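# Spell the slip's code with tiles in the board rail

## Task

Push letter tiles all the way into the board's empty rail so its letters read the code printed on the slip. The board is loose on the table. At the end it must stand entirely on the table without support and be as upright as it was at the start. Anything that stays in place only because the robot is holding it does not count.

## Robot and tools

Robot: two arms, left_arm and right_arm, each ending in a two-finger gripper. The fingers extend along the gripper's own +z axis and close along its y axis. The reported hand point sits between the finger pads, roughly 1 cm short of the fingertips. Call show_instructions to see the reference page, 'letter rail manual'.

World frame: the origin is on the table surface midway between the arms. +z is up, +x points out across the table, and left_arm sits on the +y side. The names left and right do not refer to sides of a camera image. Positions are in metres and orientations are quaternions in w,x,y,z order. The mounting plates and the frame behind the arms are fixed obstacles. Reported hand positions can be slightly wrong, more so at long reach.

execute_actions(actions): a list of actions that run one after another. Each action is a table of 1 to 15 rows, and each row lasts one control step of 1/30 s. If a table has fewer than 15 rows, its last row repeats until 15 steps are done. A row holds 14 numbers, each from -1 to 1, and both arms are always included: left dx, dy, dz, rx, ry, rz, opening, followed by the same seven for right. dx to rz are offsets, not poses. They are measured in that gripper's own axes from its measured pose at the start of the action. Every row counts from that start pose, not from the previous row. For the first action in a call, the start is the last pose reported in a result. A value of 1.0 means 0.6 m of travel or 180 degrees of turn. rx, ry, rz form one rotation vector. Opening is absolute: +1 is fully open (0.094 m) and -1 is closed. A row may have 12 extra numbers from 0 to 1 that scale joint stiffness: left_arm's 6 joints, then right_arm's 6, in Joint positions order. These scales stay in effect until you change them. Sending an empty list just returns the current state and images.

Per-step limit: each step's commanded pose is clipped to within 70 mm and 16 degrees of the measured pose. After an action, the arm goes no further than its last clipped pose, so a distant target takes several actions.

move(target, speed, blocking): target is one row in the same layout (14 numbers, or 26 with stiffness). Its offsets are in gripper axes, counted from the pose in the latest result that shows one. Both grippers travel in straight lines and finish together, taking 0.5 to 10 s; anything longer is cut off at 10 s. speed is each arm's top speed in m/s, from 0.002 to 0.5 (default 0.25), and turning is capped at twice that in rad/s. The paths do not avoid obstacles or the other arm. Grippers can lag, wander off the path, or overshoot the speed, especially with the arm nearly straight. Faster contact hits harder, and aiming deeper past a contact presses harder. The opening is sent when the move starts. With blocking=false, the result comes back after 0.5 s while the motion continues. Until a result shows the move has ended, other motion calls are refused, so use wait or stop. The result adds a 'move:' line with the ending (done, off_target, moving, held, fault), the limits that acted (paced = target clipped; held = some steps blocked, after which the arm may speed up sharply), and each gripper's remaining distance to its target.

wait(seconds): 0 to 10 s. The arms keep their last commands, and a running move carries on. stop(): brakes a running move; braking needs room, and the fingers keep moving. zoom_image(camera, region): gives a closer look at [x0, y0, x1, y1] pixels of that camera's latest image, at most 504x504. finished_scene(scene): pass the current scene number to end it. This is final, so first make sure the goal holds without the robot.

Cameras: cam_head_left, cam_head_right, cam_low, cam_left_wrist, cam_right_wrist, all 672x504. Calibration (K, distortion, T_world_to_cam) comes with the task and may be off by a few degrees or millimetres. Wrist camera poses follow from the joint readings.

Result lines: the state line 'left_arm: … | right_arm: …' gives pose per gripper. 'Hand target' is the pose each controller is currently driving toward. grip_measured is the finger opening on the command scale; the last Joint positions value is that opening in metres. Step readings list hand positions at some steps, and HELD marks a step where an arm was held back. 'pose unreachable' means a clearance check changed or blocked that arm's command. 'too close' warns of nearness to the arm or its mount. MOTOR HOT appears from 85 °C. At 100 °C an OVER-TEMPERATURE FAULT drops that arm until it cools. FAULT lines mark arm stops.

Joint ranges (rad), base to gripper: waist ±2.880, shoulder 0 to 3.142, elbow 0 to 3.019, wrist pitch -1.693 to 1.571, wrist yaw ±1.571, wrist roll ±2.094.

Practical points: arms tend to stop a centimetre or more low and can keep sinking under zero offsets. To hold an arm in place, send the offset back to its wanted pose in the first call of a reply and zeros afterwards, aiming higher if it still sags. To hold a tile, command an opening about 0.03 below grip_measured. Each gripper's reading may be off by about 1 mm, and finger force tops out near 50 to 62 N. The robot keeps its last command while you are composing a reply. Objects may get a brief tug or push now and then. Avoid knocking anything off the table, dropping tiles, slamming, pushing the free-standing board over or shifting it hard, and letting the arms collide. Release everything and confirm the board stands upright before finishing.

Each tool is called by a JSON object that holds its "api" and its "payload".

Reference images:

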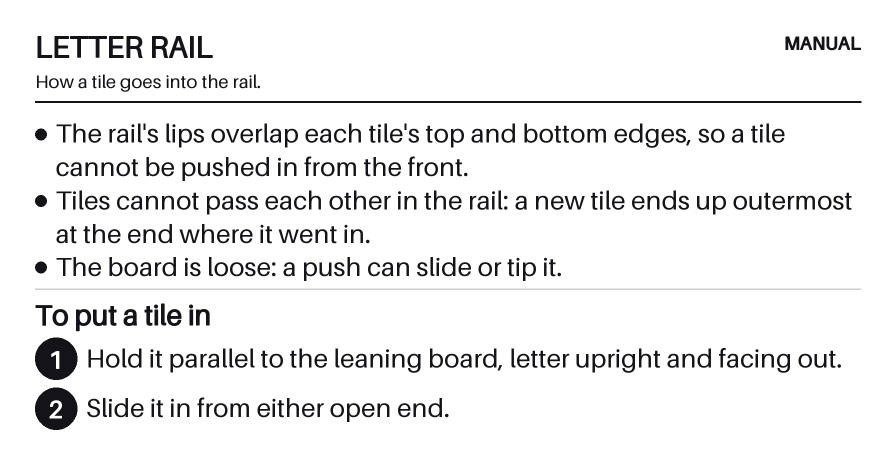

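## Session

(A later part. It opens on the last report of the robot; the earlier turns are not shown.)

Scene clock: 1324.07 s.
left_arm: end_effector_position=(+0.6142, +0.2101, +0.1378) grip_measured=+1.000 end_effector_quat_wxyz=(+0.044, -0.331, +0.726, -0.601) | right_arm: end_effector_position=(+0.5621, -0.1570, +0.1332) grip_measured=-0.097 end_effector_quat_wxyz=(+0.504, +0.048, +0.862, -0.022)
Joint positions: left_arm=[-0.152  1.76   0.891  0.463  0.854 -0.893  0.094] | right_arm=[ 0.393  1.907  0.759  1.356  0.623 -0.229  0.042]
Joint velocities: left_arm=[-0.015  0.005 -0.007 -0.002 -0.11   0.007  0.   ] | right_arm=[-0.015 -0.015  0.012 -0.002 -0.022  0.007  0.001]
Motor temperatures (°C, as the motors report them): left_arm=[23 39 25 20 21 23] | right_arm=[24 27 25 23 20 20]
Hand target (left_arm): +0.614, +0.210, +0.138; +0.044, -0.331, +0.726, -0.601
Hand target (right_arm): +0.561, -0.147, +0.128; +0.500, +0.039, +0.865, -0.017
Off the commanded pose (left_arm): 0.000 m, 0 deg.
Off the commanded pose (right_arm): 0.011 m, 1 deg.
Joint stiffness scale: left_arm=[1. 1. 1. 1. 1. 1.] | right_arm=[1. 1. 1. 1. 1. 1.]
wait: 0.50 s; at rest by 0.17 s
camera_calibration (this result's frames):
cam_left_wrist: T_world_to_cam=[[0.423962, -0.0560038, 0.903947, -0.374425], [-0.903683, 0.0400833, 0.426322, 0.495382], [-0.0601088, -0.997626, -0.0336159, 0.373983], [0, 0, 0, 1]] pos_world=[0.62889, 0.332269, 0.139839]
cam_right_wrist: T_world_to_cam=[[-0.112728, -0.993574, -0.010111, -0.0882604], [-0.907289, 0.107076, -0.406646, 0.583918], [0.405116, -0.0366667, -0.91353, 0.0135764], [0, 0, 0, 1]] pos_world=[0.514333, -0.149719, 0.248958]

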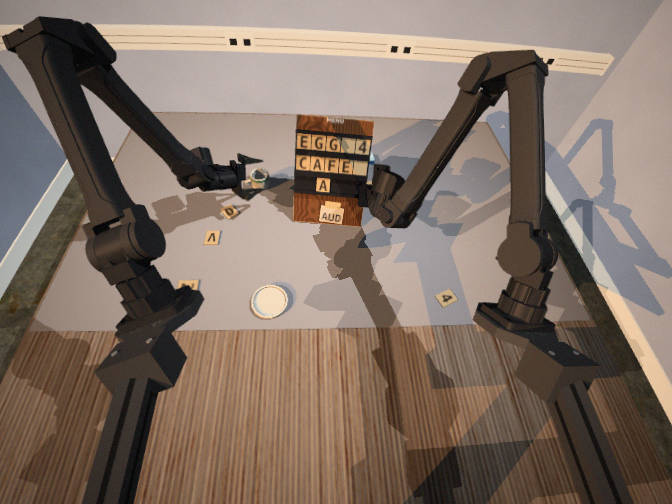

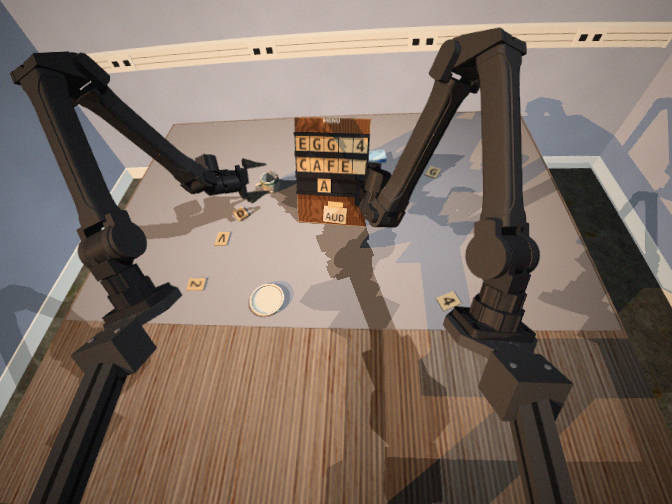

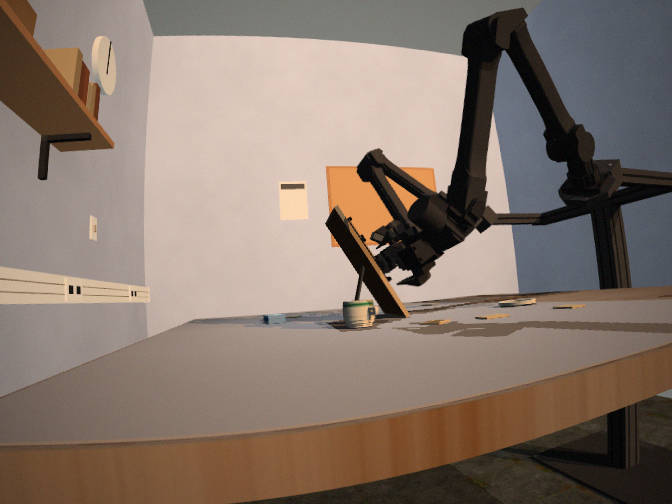

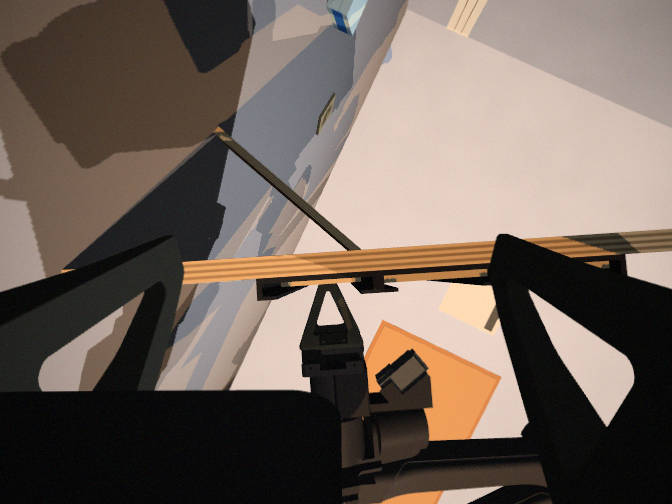

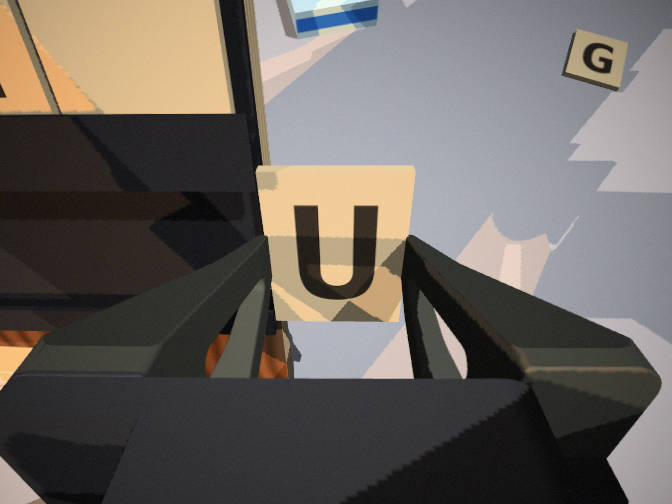

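{"api": "execute_actions", "payload": {"actions": [[[0,0,0,0,0,0,1,0.0095,0.0155,0.0018,-0.0055,0.004,-0.0035,-0.128],[0,0,0,0,0,0,1,0.0093,0.0155,0.0022,-0.0055,0.004,-0.0035,-0.128],[0,0,0,0,0,0,1,0.0091,0.0155,0.0026,-0.0055,0.004,-0.0035,-0.128],[0,0,0,0,0,0,1,0.009,0.0155,0.003,-0.0055,0.004,-0.0035,-0.128],[0,0,0,0,0,0,1,0.009,0.0155,0.0034,-0.0055,0.004,-0.0035,-0.128],[0,0,0,0,0,0,1,0.009,0.0155,0.0038,-0.0055,0.004,-0.0035,-0.128],[0,0,0,0,0,0,1,0.009,0.0155,0.0042,-0.0055,0.004,-0.0035,-0.128],[0,0,0,0,0,0,1,0.009,0.0155,0.0045,-0.0055,0.004,-0.0035,-0.128]]]}}

Scene clock: 1348.80 s.
left_arm: end_effector_position=(+0.6142, +0.2101, +0.1378) grip_measured=+1.000 end_effector_quat_wxyz=(+0.044, -0.331, +0.726, -0.601) | right_arm: end_effector_position=(+0.5620, -0.1569, +0.1327) grip_measured=-0.097 end_effector_quat_wxyz=(+0.503, +0.047, +0.863, -0.022)
Joint positions: left_arm=[-0.152  1.76   0.891  0.463  0.854 -0.893  0.094] | right_arm=[ 0.393  1.907  0.759  1.353  0.623 -0.229  0.042]
Joint velocities: left_arm=[-0.005 -0.015 -0.002 -0.012  0.022 -0.051  0.   ] | right_arm=[-0.005  0.005  0.002 -0.002  0.022  0.022 -0.   ]
Motor temperatures (°C, as the motors report them): left_arm=[23 39 25 20 21 23] | right_arm=[24 27 25 23 20 20]
Hand target (left_arm): +0.614, +0.210, +0.138; +0.044, -0.331, +0.726, -0.601
Hand target (right_arm): +0.563, -0.148, +0.128; +0.499, +0.039, +0.866, -0.017
Off the commanded pose (left_arm): 0.000 m, 0 deg.
Off the commanded pose (right_arm): 0.011 m, 1 deg.
Joint stiffness scale: left_arm=[1. 1. 1. 1. 1. 1.] | right_arm=[1. 1. 1. 1. 1. 1.]
Step readings (end_effector_position):
0: left_arm (+0.6142, +0.2101, +0.1378) | right_arm (+0.5621, -0.1570, +0.1332)
1: left_arm (+0.6142, +0.2101, +0.1378) | right_arm (+0.5621, -0.1570, +0.1332)
2: left_arm (+0.6142, +0.2101, +0.1378) | right_arm (+0.5620, -0.1569, +0.1330)
4: left_arm (+0.6142, +0.2101, +0.1378) | right_arm (+0.5619, -0.1569, +0.1329)
8: left_arm (+0.6142, +0.2101, +0.1378) | right_arm (+0.5620, -0.1569, +0.1327)
15: end_effector_position above
camera_calibration (this result's frames):
cam_left_wrist: T_world_to_cam=[[0.423962, -0.0560038, 0.903947, -0.374425], [-0.903683, 0.0400833, 0.426322, 0.495382], [-0.0601088, -0.997626, -0.0336159, 0.373983], [0, 0, 0, 1]] pos_world=[0.62889, 0.332269, 0.139839]
cam_right_wrist: T_world_to_cam=[[-0.112183, -0.99365, -0.00861309, -0.0887037], [-0.908332, 0.106057, -0.404579, 0.583708], [0.402923, -0.0375632, -0.914463, 0.0143803], [0, 0, 0, 1]] pos_world=[0.514455, -0.149507, 0.248542]

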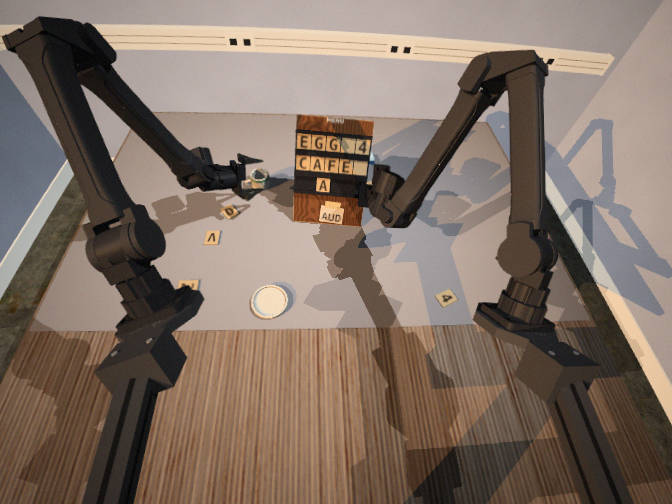

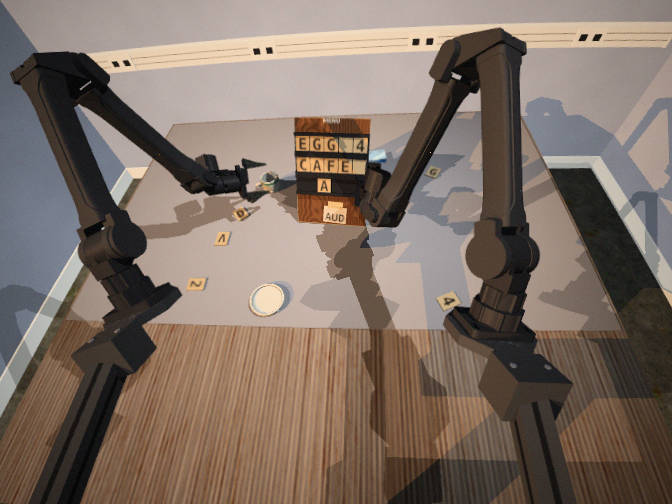

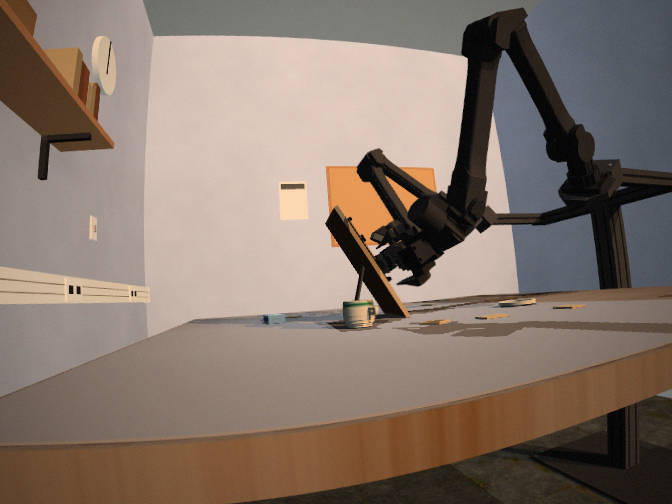

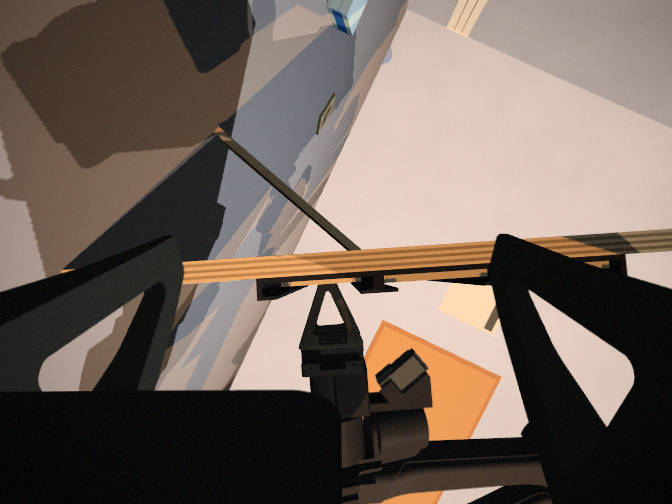

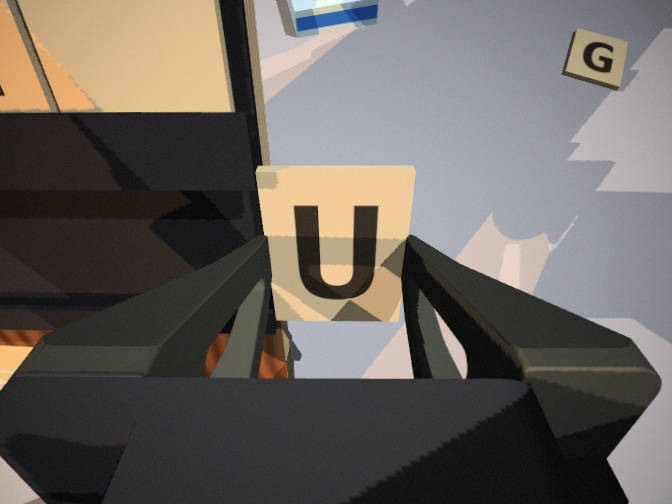

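{"api": "move", "payload": {"target": [0,0,0,0,0,0,1,0.0029,-0.0692,-0.0209,-0.005,0.002,-0.0035,-0.128], "speed": 0.06}}

{"api": "zoom_image", "payload": {"camera": "cam_left_wrist", "region": [270, 262, 390, 312]}}

Scene clock: 1363.27 s.
left_arm: end_effector_position=(+0.6142, +0.2101, +0.1378) grip_measured=+1.000 end_effector_quat_wxyz=(+0.044, -0.331, +0.726, -0.601) | right_arm: end_effector_position=(+0.5408, -0.1904, +0.1282) grip_measured=-0.097 end_effector_quat_wxyz=(+0.490, +0.026, +0.871, -0.019)
Joint positions: left_arm=[-0.152  1.76   0.891  0.463  0.854 -0.893  0.094] | right_arm=[ 0.331  1.868  0.661  1.362  0.543 -0.229  0.042]
Joint velocities: left_arm=[ 0.005 -0.005 -0.012 -0.017  0.022 -0.037  0.   ] | right_arm=[ 0.005 -0.005 -0.007  0.002  0.051  0.066 -0.001]
Motor temperatures (°C, as the motors report them): left_arm=[23 39 24 20 21 23] | right_arm=[24 27 25 22 20 20]
Hand target (left_arm): +0.614, +0.210, +0.138; +0.044, -0.331, +0.726, -0.601
Hand target (right_arm): +0.546, -0.197, +0.136; +0.500, +0.039, +0.865, -0.018
Off the commanded pose (left_arm): 0.000 m, 0 deg.
Off the commanded pose (right_arm): 0.012 m, 2 deg.
Joint stiffness scale: left_arm=[1. 1. 1. 1. 1. 1.] | right_arm=[1. 1. 1. 1. 1. 1.]
move: off_target (right_arm)
camera_calibration (this result's frames):
cam_left_wrist: T_world_to_cam=[[0.423962, -0.0560038, 0.903947, -0.374425], [-0.903683, 0.0400833, 0.426322, 0.495382], [-0.0601088, -0.997626, -0.0336159, 0.373983], [0, 0, 0, 1]] pos_world=[0.62889, 0.332269, 0.139839]
cam_right_wrist: T_world_to_cam=[[-0.0713521, -0.997405, 0.00956676, -0.149557], [-0.923827, 0.0624659, -0.37768, 0.562809], [0.376102, -0.0357863, -0.925887, 0.0338754], [0, 0, 0, 1]] pos_world=[0.496526, -0.183113, 0.245357]

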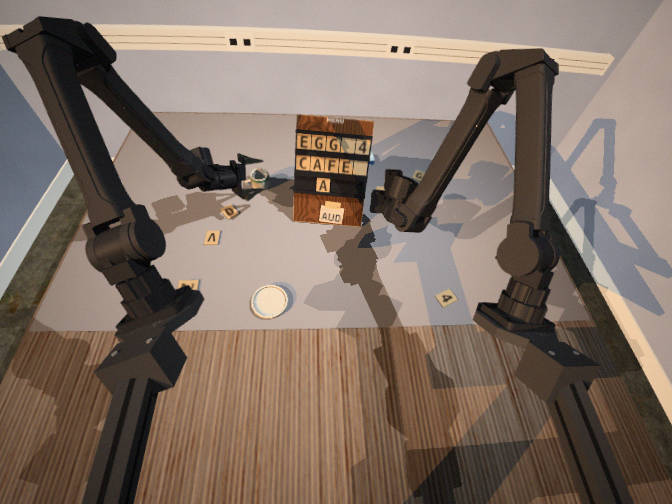

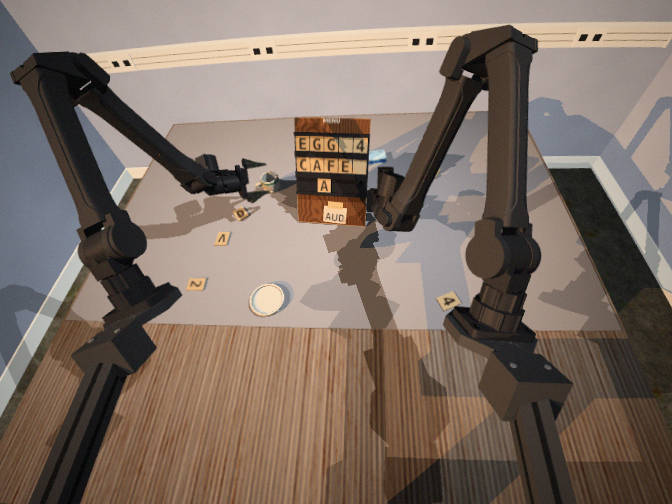

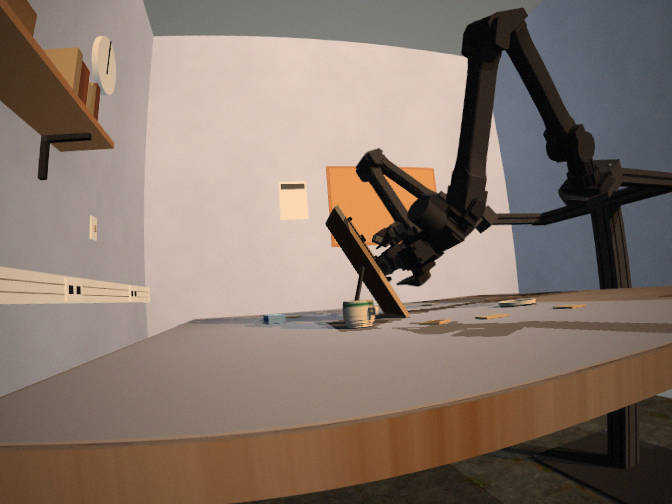

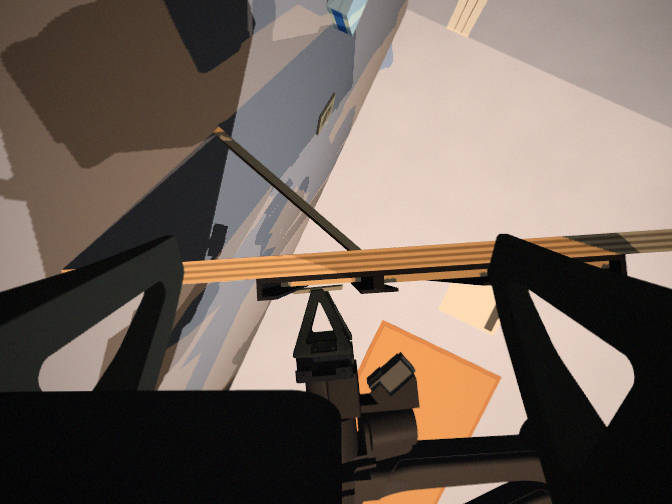

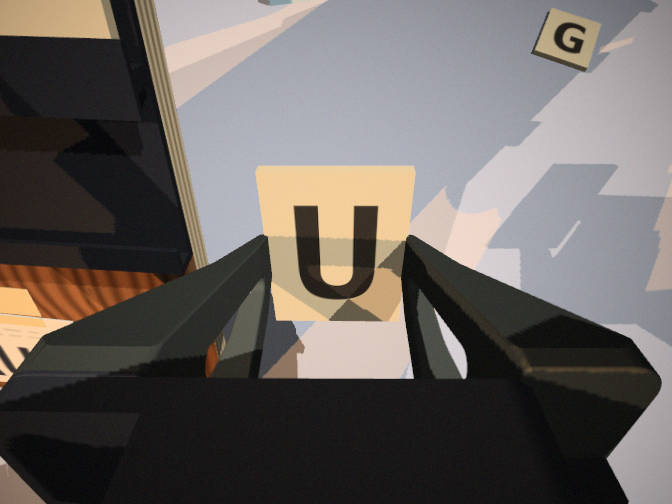

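Region (270, 262, 390, 312) of cam_left_wrist's 672x504 image, scaled by 4.200, with more detail than that image has; it fills the top 210 rows of this view, and the rest is white.

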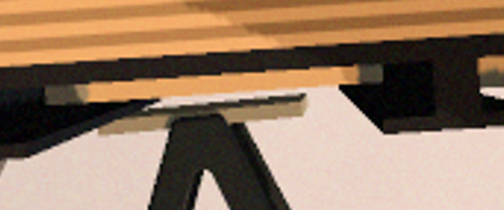

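{"api": "zoom_image", "payload": {"camera": "cam_left_wrist", "region": [288, 278, 348, 300]}}

Region (288, 278, 348, 300) of cam_left_wrist's 672x504 image, scaled by 8.400, with more detail than that image has; it fills the top 185 rows of this view, and the rest is white.

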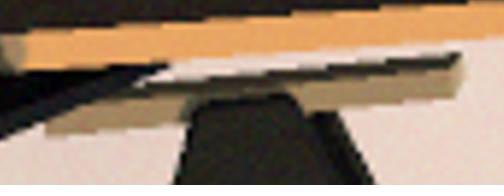

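{"api": "move", "payload": {"target": [0,0,0,0,0,0,1,-0.01365,0.0474,0.0192,0.0026,-0.0058,0.0089,-0.128], "speed": 0.04}}

Scene clock: 1392.33 s.
left_arm: end_effector_position=(+0.6142, +0.2101, +0.1378) grip_measured=+1.000 end_effector_quat_wxyz=(+0.044, -0.331, +0.726, -0.601) | right_arm: end_effector_position=(+0.5599, -0.1708, +0.1345) grip_measured=-0.097 end_effector_quat_wxyz=(+0.503, +0.043, +0.863, -0.021)
Joint positions: left_arm=[-0.152  1.76   0.891  0.463  0.854 -0.893  0.094] | right_arm=[ 0.368  1.884  0.729  1.355  0.591 -0.229  0.042]
Joint velocities: left_arm=[-0.005  0.005  0.002  0.012 -0.037 -0.007  0.   ] | right_arm=[ 0.015  0.015  0.007 -0.017  0.007  0.022  0.   ]
Motor temperatures (°C, as the motors report them): left_arm=[23 39 24 20 21 23] | right_arm=[24 28 25 23 19 20]
Hand target (left_arm): +0.614, +0.210, +0.138; +0.044, -0.331, +0.726, -0.601
Hand target (right_arm): +0.557, -0.163, +0.129; +0.498, +0.040, +0.866, -0.016
Off the commanded pose (left_arm): 0.000 m, 0 deg.
Off the commanded pose (right_arm): 0.010 m, 1 deg.
Joint stiffness scale: left_arm=[1. 1. 1. 1. 1. 1.] | right_arm=[1. 1. 1. 1. 1. 1.]
move: done
camera_calibration (this result's frames):
cam_left_wrist: T_world_to_cam=[[0.423962, -0.0560038, 0.903947, -0.374425], [-0.903683, 0.0400833, 0.426322, 0.495382], [-0.0601088, -0.997626, -0.0336159, 0.373983], [0, 0, 0, 1]] pos_world=[0.62889, 0.332269, 0.139839]
cam_right_wrist: T_world_to_cam=[[-0.102433, -0.994723, -0.00581903, -0.108772], [-0.909333, 0.0960084, -0.404841, 0.582887], [0.403263, -0.0361777, -0.914369, 0.0163251], [0, 0, 0, 1]] pos_world=[0.512313, -0.16357, 0.250271]

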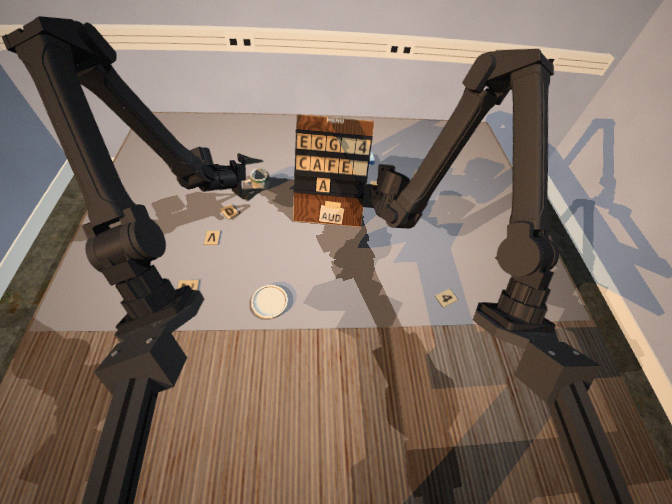

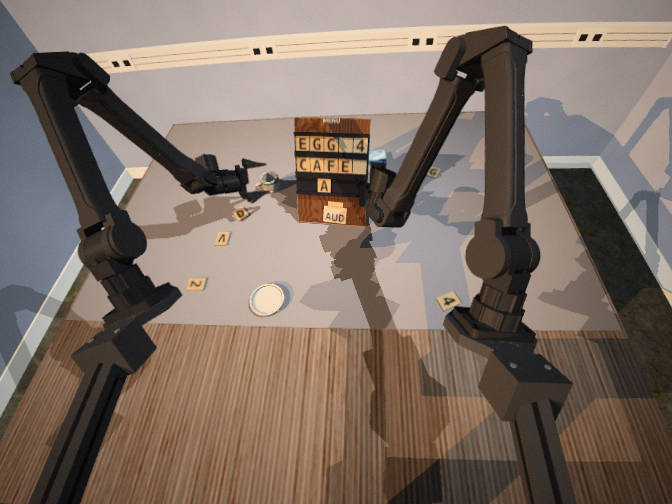

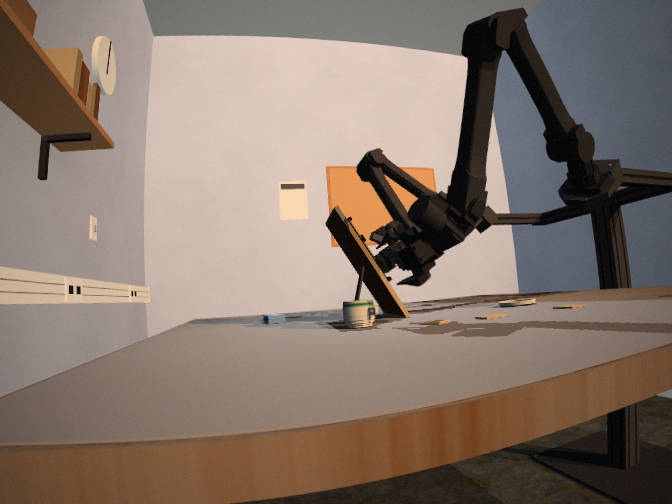

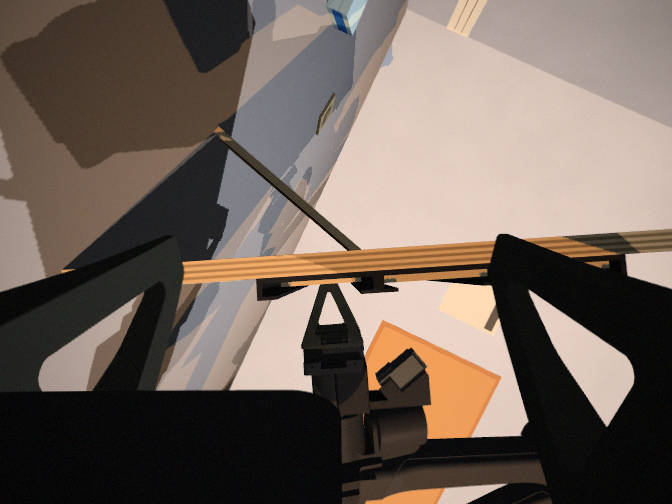

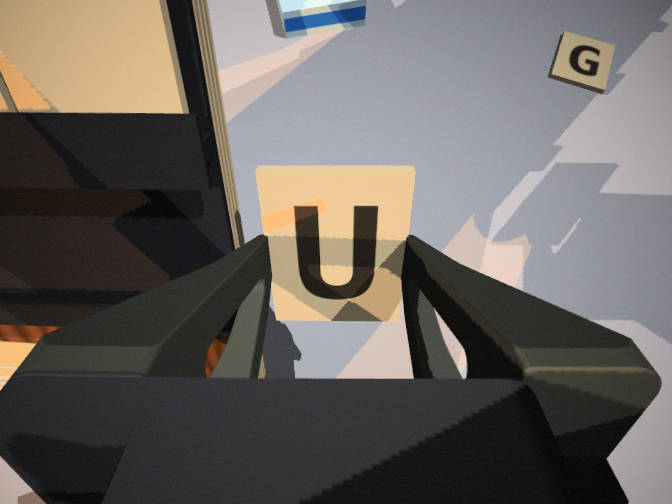

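{"api": "execute_actions", "payload": {"actions": [[[0,0,0,0,0,0,1,0.0113,0.0145,-0.0011,-0.0036,0.0038,-0.0005,-0.128],[0,0,0,0,0,0,1,0.0113,0.0165,-0.0011,-0.0036,0.0038,-0.0005,-0.128],[0,0,0,0,0,0,1,0.0113,0.0185,-0.0011,-0.0036,0.0038,-0.0005,-0.128],[0,0,0,0,0,0,1,0.0113,0.0205,-0.0011,-0.0036,0.0038,-0.0005,-0.128],[0,0,0,0,0,0,1,0.0113,0.0225,-0.0011,-0.0036,0.0038,-0.0005,-0.128],[0,0,0,0,0,0,1,0.0113,0.0245,-0.0011,-0.0036,0.0038,-0.0005,-0.128],[0,0,0,0,0,0,1,0.0113,0.0265,-0.0011,-0.0036,0.0038,-0.0005,-0.128],[0,0,0,0,0,0,1,0.0113,0.0285,-0.0011,-0.0036,0.0038,-0.0005,-0.128],[0,0,0,0,0,0,1,0.0113,0.0305,-0.0011,-0.0036,0.0038,-0.0005,-0.128],[0,0,0,0,0,0,1,0.0113,0.0325,-0.0011,-0.0036,0.0038,-0.0005,-0.128],[0,0,0,0,0,0,1,0.0113,0.0345,-0.0011,-0.0036,0.0038,-0.0005,-0.128],[0,0,0,0,0,0,1,0.0113,0.0365,-0.0011,-0.0036,0.0038,-0.0005,-0.128],[0,0,0,0,0,0,1,0.0113,0.0385,-0.0011,-0.0036,0.0038,-0.0005,-0.128],[0,0,0,0,0,0,1,0.0113,0.0405,-0.0011,-0.0036,0.0038,-0.0005,-0.128],[0,0,0,0,0,0,1,0.0113,0.0425,-0.0011,-0.0036,0.0038,-0.0005,-0.128]]]}}

{"api": "wait", "payload": {"seconds": 0.6}}

Scene clock: 1409.13 s.
left_arm: end_effector_position=(+0.6142, +0.2101, +0.1378) grip_measured=+1.000 end_effector_quat_wxyz=(+0.044, -0.331, +0.726, -0.601) | right_arm: end_effector_position=(+0.5608, -0.1570, +0.1341) grip_measured=-0.097 end_effector_quat_wxyz=(+0.502, +0.046, +0.863, -0.022)
Joint positions: left_arm=[-0.152  1.76   0.891  0.463  0.854 -0.893  0.094] | right_arm=[ 0.395  1.901  0.754  1.35   0.623 -0.229  0.042]
Joint velocities: left_arm=[ 0.005  0.005 -0.007 -0.002  0.022  0.081  0.   ] | right_arm=[ 0.024  0.015  0.061  0.007  0.066 -0.022 -0.   ]
Motor temperatures (°C, as the motors report them): left_arm=[23 39 24 20 21 23] | right_arm=[24 27 25 23 19 20]
Hand target (left_arm): +0.614, +0.210, +0.138; +0.044, -0.331, +0.726, -0.601
Hand target (right_arm): +0.558, -0.145, +0.129; +0.498, +0.039, +0.866, -0.016
Off the commanded pose (left_arm): 0.000 m, 0 deg.
Off the commanded pose (right_arm): 0.013 m, 1 deg.
Joint stiffness scale: left_arm=[1. 1. 1. 1. 1. 1.] | right_arm=[1. 1. 1. 1. 1. 1.]
Step readings (end_effector_position):
0: left_arm (+0.6142, +0.2101, +0.1378) | right_arm (+0.5599, -0.1708, +0.1345)
1: left_arm (+0.6142, +0.2101, +0.1378) | right_arm (+0.5598, -0.1708, +0.1343)
2: left_arm (+0.6142, +0.2101, +0.1378) | right_arm (+0.5597, -0.1710, +0.1342)
4: left_arm (+0.6142, +0.2101, +0.1378) | right_arm (+0.5596, -0.1709, +0.1340)
8: left_arm (+0.6142, +0.2101, +0.1378) | right_arm (+0.5604, -0.1666, +0.1336)
15: end_effector_position above
camera_calibration (this result's frames):
cam_left_wrist: T_world_to_cam=[[0.423962, -0.0560038, 0.903947, -0.374425], [-0.903683, 0.0400833, 0.426322, 0.495382], [-0.0601088, -0.997626, -0.0336159, 0.373983], [0, 0, 0, 1]] pos_world=[0.62889, 0.332269, 0.139839]
cam_right_wrist: T_world_to_cam=[[-0.10933, -0.993969, -0.00846627, -0.0905735], [-0.909498, 0.103468, -0.402626, 0.583224], [0.401074, -0.0363189, -0.915326, 0.0174346], [0, 0, 0, 1]] pos_world=[0.513547, -0.149739, 0.250013]

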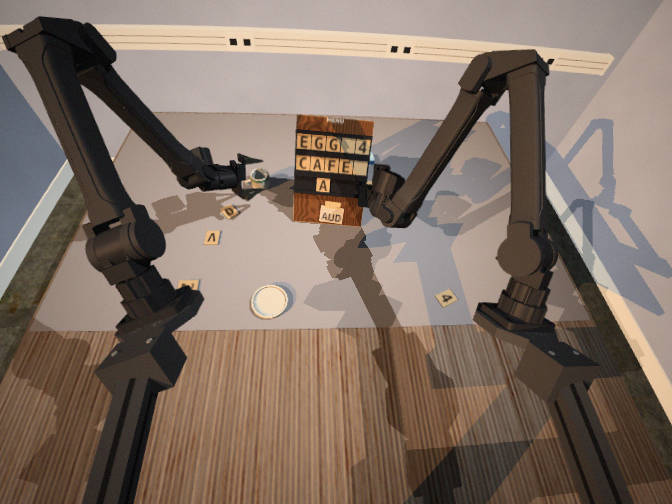

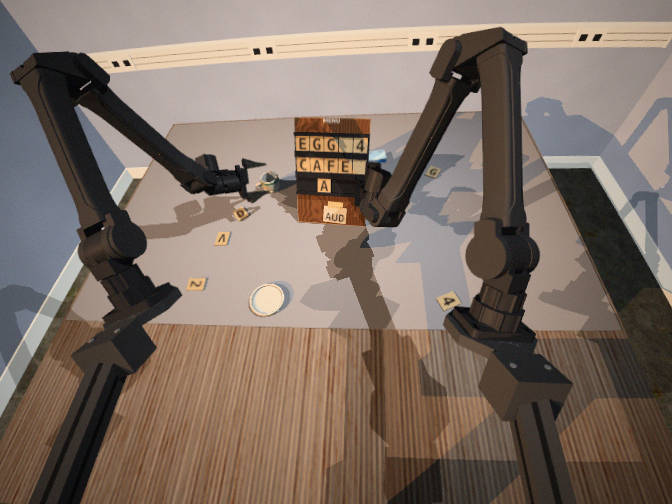

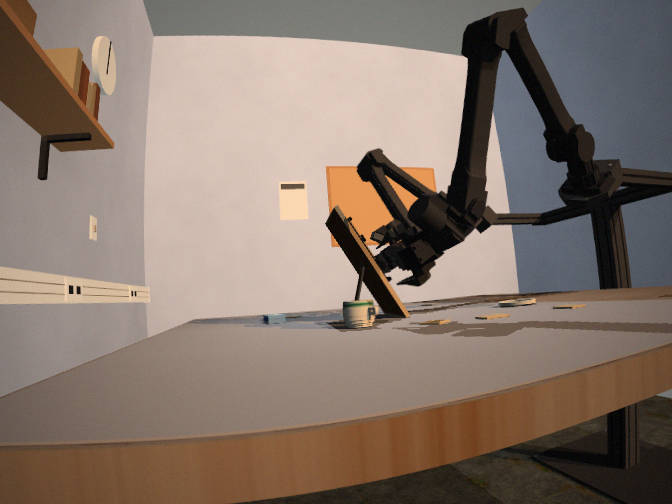

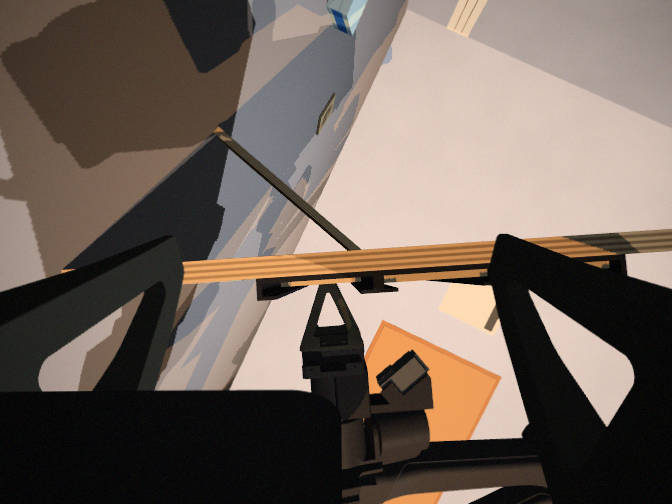

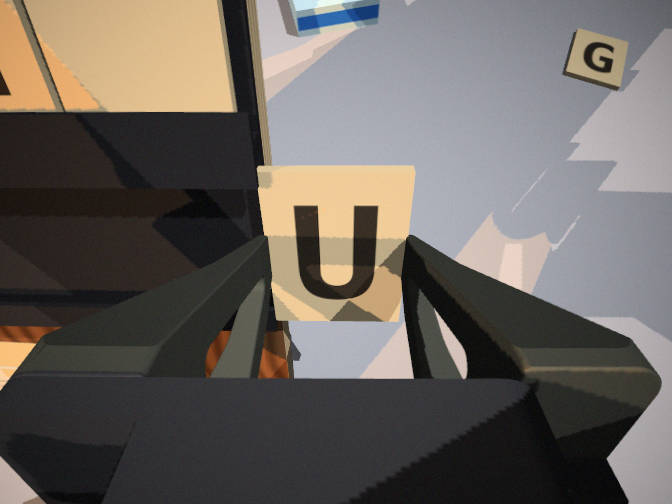

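Scene clock: 1409.73 s.
left_arm: end_effector_position=(+0.6142, +0.2101, +0.1378) grip_measured=+1.000 end_effector_quat_wxyz=(+0.044, -0.331, +0.726, -0.601) | right_arm: end_effector_position=(+0.5611, -0.1572, +0.1339) grip_measured=-0.097 end_effector_quat_wxyz=(+0.502, +0.047, +0.863, -0.023)
Joint positions: left_arm=[-0.152  1.76   0.891  0.463  0.854 -0.893  0.094] | right_arm=[ 0.395  1.902  0.755  1.35   0.627 -0.229  0.042]
Joint velocities: left_arm=[-0.015 -0.015 -0.007 -0.012 -0.037 -0.037  0.   ] | right_arm=[-0.005 -0.015 -0.012 -0.002  0.022  0.022  0.   ]
Motor temperatures (°C, as the motors report them): left_arm=[23 39 24 20 21 23] | right_arm=[24 27 25 23 19 20]
Hand target (left_arm): +0.614, +0.210, +0.138; +0.044, -0.331, +0.726, -0.601
Hand target (right_arm): +0.558, -0.145, +0.129; +0.498, +0.039, +0.866, -0.016
Off the commanded pose (left_arm): 0.000 m, 0 deg.
Off the commanded pose (right_arm): 0.013 m, 1 deg.
Joint stiffness scale: left_arm=[1. 1. 1. 1. 1. 1.] | right_arm=[1. 1. 1. 1. 1. 1.]
wait: 0.60 s; at rest by 0.17 s
camera_calibration (this result's frames):
cam_left_wrist: T_world_to_cam=[[0.423962, -0.0560038, 0.903947, -0.374425], [-0.903683, 0.0400833, 0.426322, 0.495382], [-0.0601088, -0.997626, -0.0336159, 0.373983], [0, 0, 0, 1]] pos_world=[0.62889, 0.332269, 0.139839]
cam_right_wrist: T_world_to_cam=[[-0.112587, -0.993616, -0.00718214, -0.0890218], [-0.909309, 0.105943, -0.40241, 0.583658], [0.400602, -0.0387754, -0.915431, 0.0170696], [0, 0, 0, 1]] pos_world=[0.513865, -0.149626, 0.249857]

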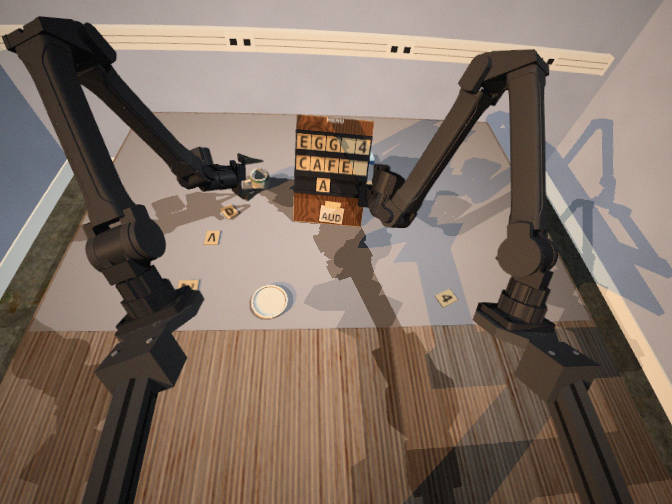

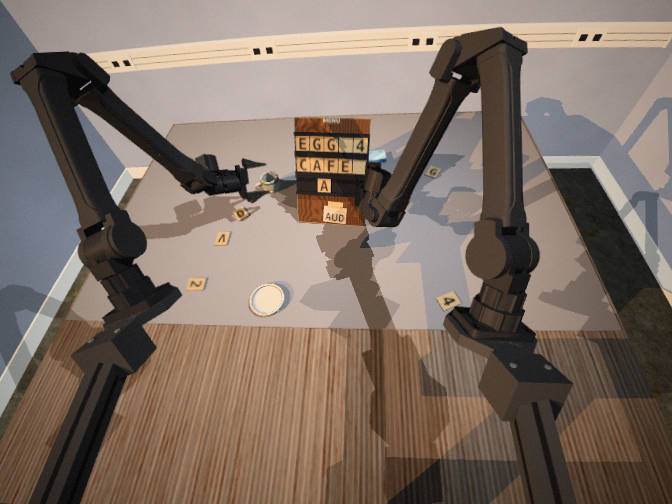

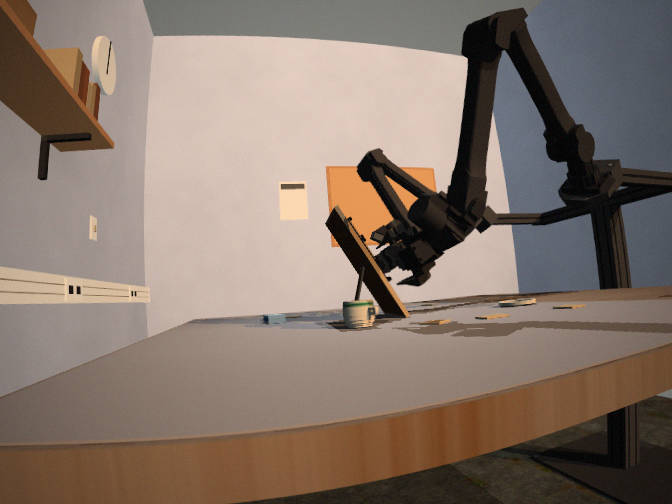

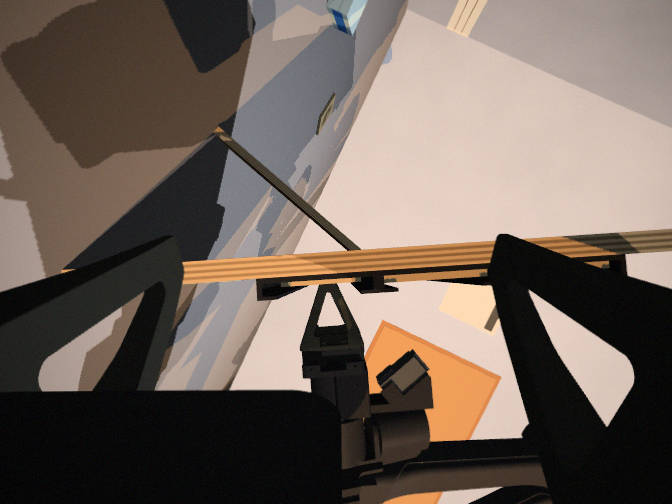

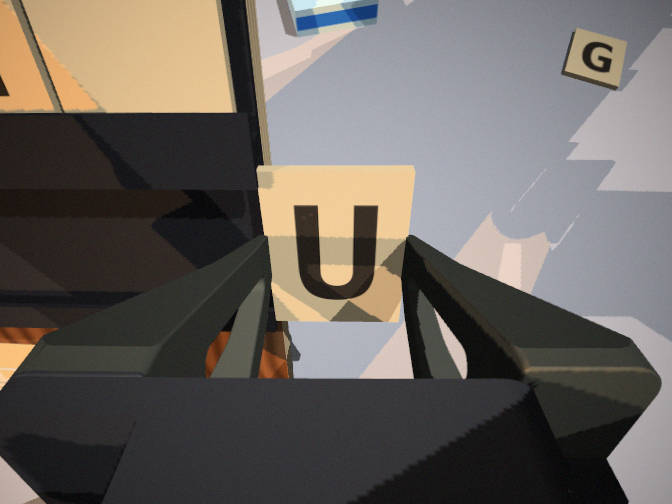

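{"api": "zoom_image", "payload": {"camera": "cam_right_wrist", "region": [230, 150, 300, 210]}}

{"api": "zoom_image", "payload": {"camera": "cam_right_wrist", "region": [240, 290, 310, 350]}}

Region (230, 150, 300, 210) of cam_right_wrist's 672x504 image, scaled by 7.200, with more detail than that image has; it fills the top 432 rows of this view, and the rest is white.

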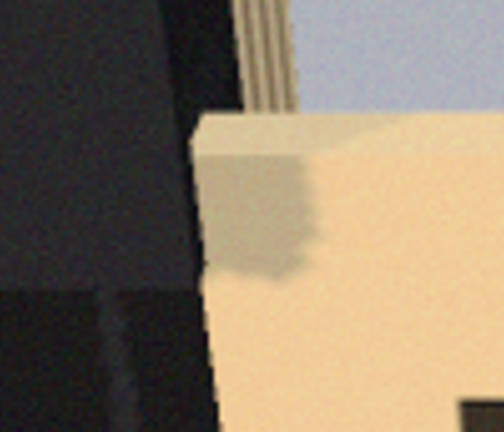

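Region (240, 290, 310, 350) of cam_right_wrist's 672x504 image, scaled by 7.200, with more detail than that image has; it fills the top 432 rows of this view, and the rest is white.

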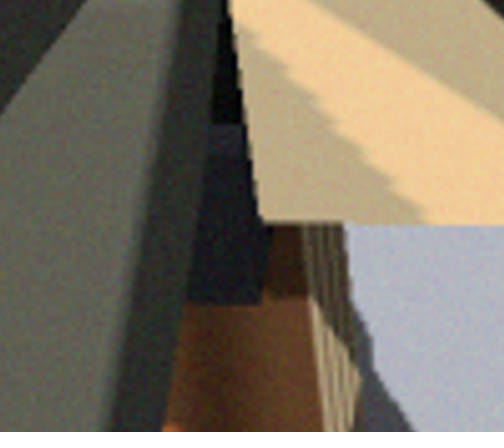

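{"api": "move", "payload": {"target": [0,0,0,0,0,0,1,0.0047,-0.0686,-0.0181,-0.0055,0.001,-0.0035,-0.128], "speed": 0.06}}

Scene clock: 1424.63 s.
left_arm: end_effector_position=(+0.6142, +0.2101, +0.1378) grip_measured=+1.000 end_effector_quat_wxyz=(+0.044, -0.331, +0.726, -0.601) | right_arm: end_effector_position=(+0.5410, -0.1902, +0.1279) grip_measured=-0.097 end_effector_quat_wxyz=(+0.491, +0.026, +0.871, -0.019)
Joint positions: left_arm=[-0.152  1.76   0.891  0.463  0.854 -0.893  0.094] | right_arm=[ 0.331  1.869  0.663  1.364  0.542 -0.229  0.042]
Joint velocities: left_arm=[-0.005  0.005  0.002  0.007  0.037  0.007  0.   ] | right_arm=[-0.005 -0.005 -0.002 -0.002 -0.051 -0.007  0.   ]
Motor temperatures (°C, as the motors report them): left_arm=[23 39 24 20 21 23] | right_arm=[24 27 25 23 19 20]
Hand target (left_arm): +0.614, +0.210, +0.138; +0.044, -0.331, +0.726, -0.601
Hand target (right_arm): +0.546, -0.197, +0.136; +0.501, +0.038, +0.864, -0.018
Off the commanded pose (left_arm): 0.000 m, 0 deg.
Off the commanded pose (right_arm): 0.012 m, 2 deg.
Joint stiffness scale: left_arm=[1. 1. 1. 1. 1. 1.] | right_arm=[1. 1. 1. 1. 1. 1.]
move: off_target (right_arm)
camera_calibration (this result's frames):
cam_left_wrist: T_world_to_cam=[[0.423962, -0.0560038, 0.903947, -0.374425], [-0.903683, 0.0400833, 0.426322, 0.495382], [-0.0601088, -0.997626, -0.0336159, 0.373983], [0, 0, 0, 1]] pos_world=[0.62889, 0.332269, 0.139839]
cam_right_wrist: T_world_to_cam=[[-0.0711906, -0.997424, 0.00882721, -0.149344], [-0.923383, 0.0625541, -0.378748, 0.562771], [0.37722, -0.0351142, -0.925458, 0.0329538], [0, 0, 0, 1]] pos_world=[0.49659, -0.183006, 0.244964]

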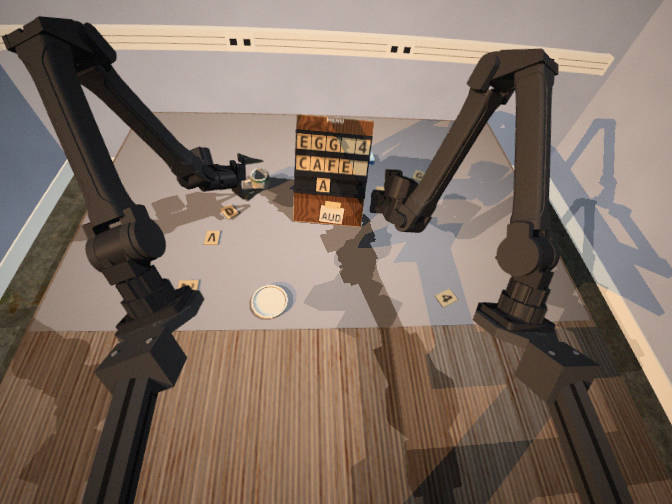

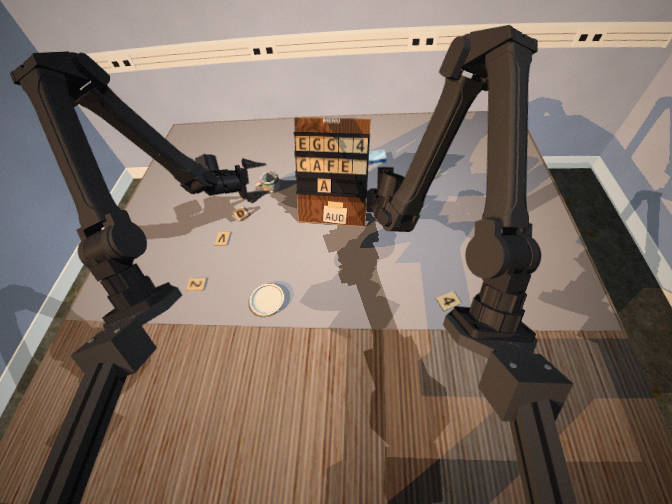

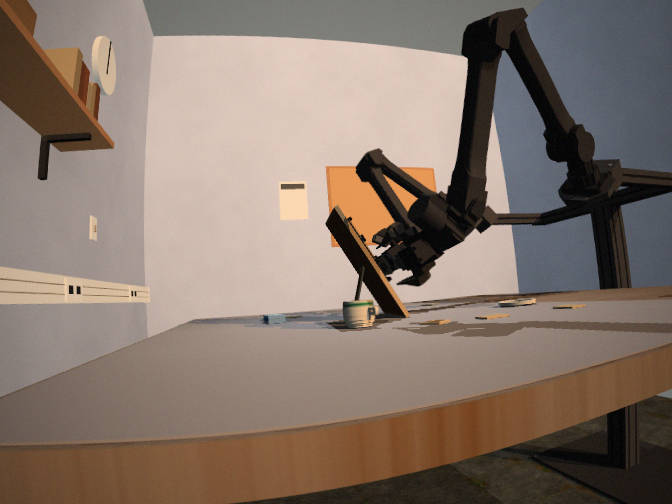

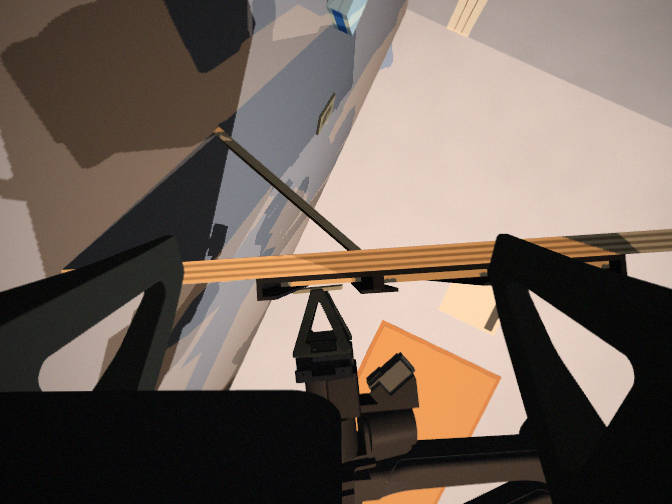

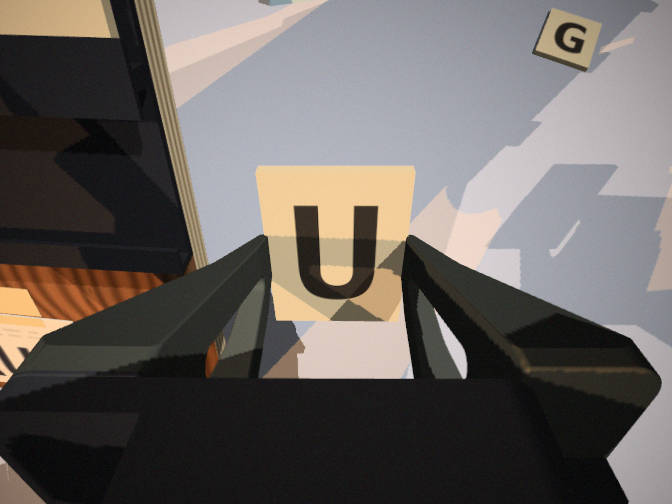

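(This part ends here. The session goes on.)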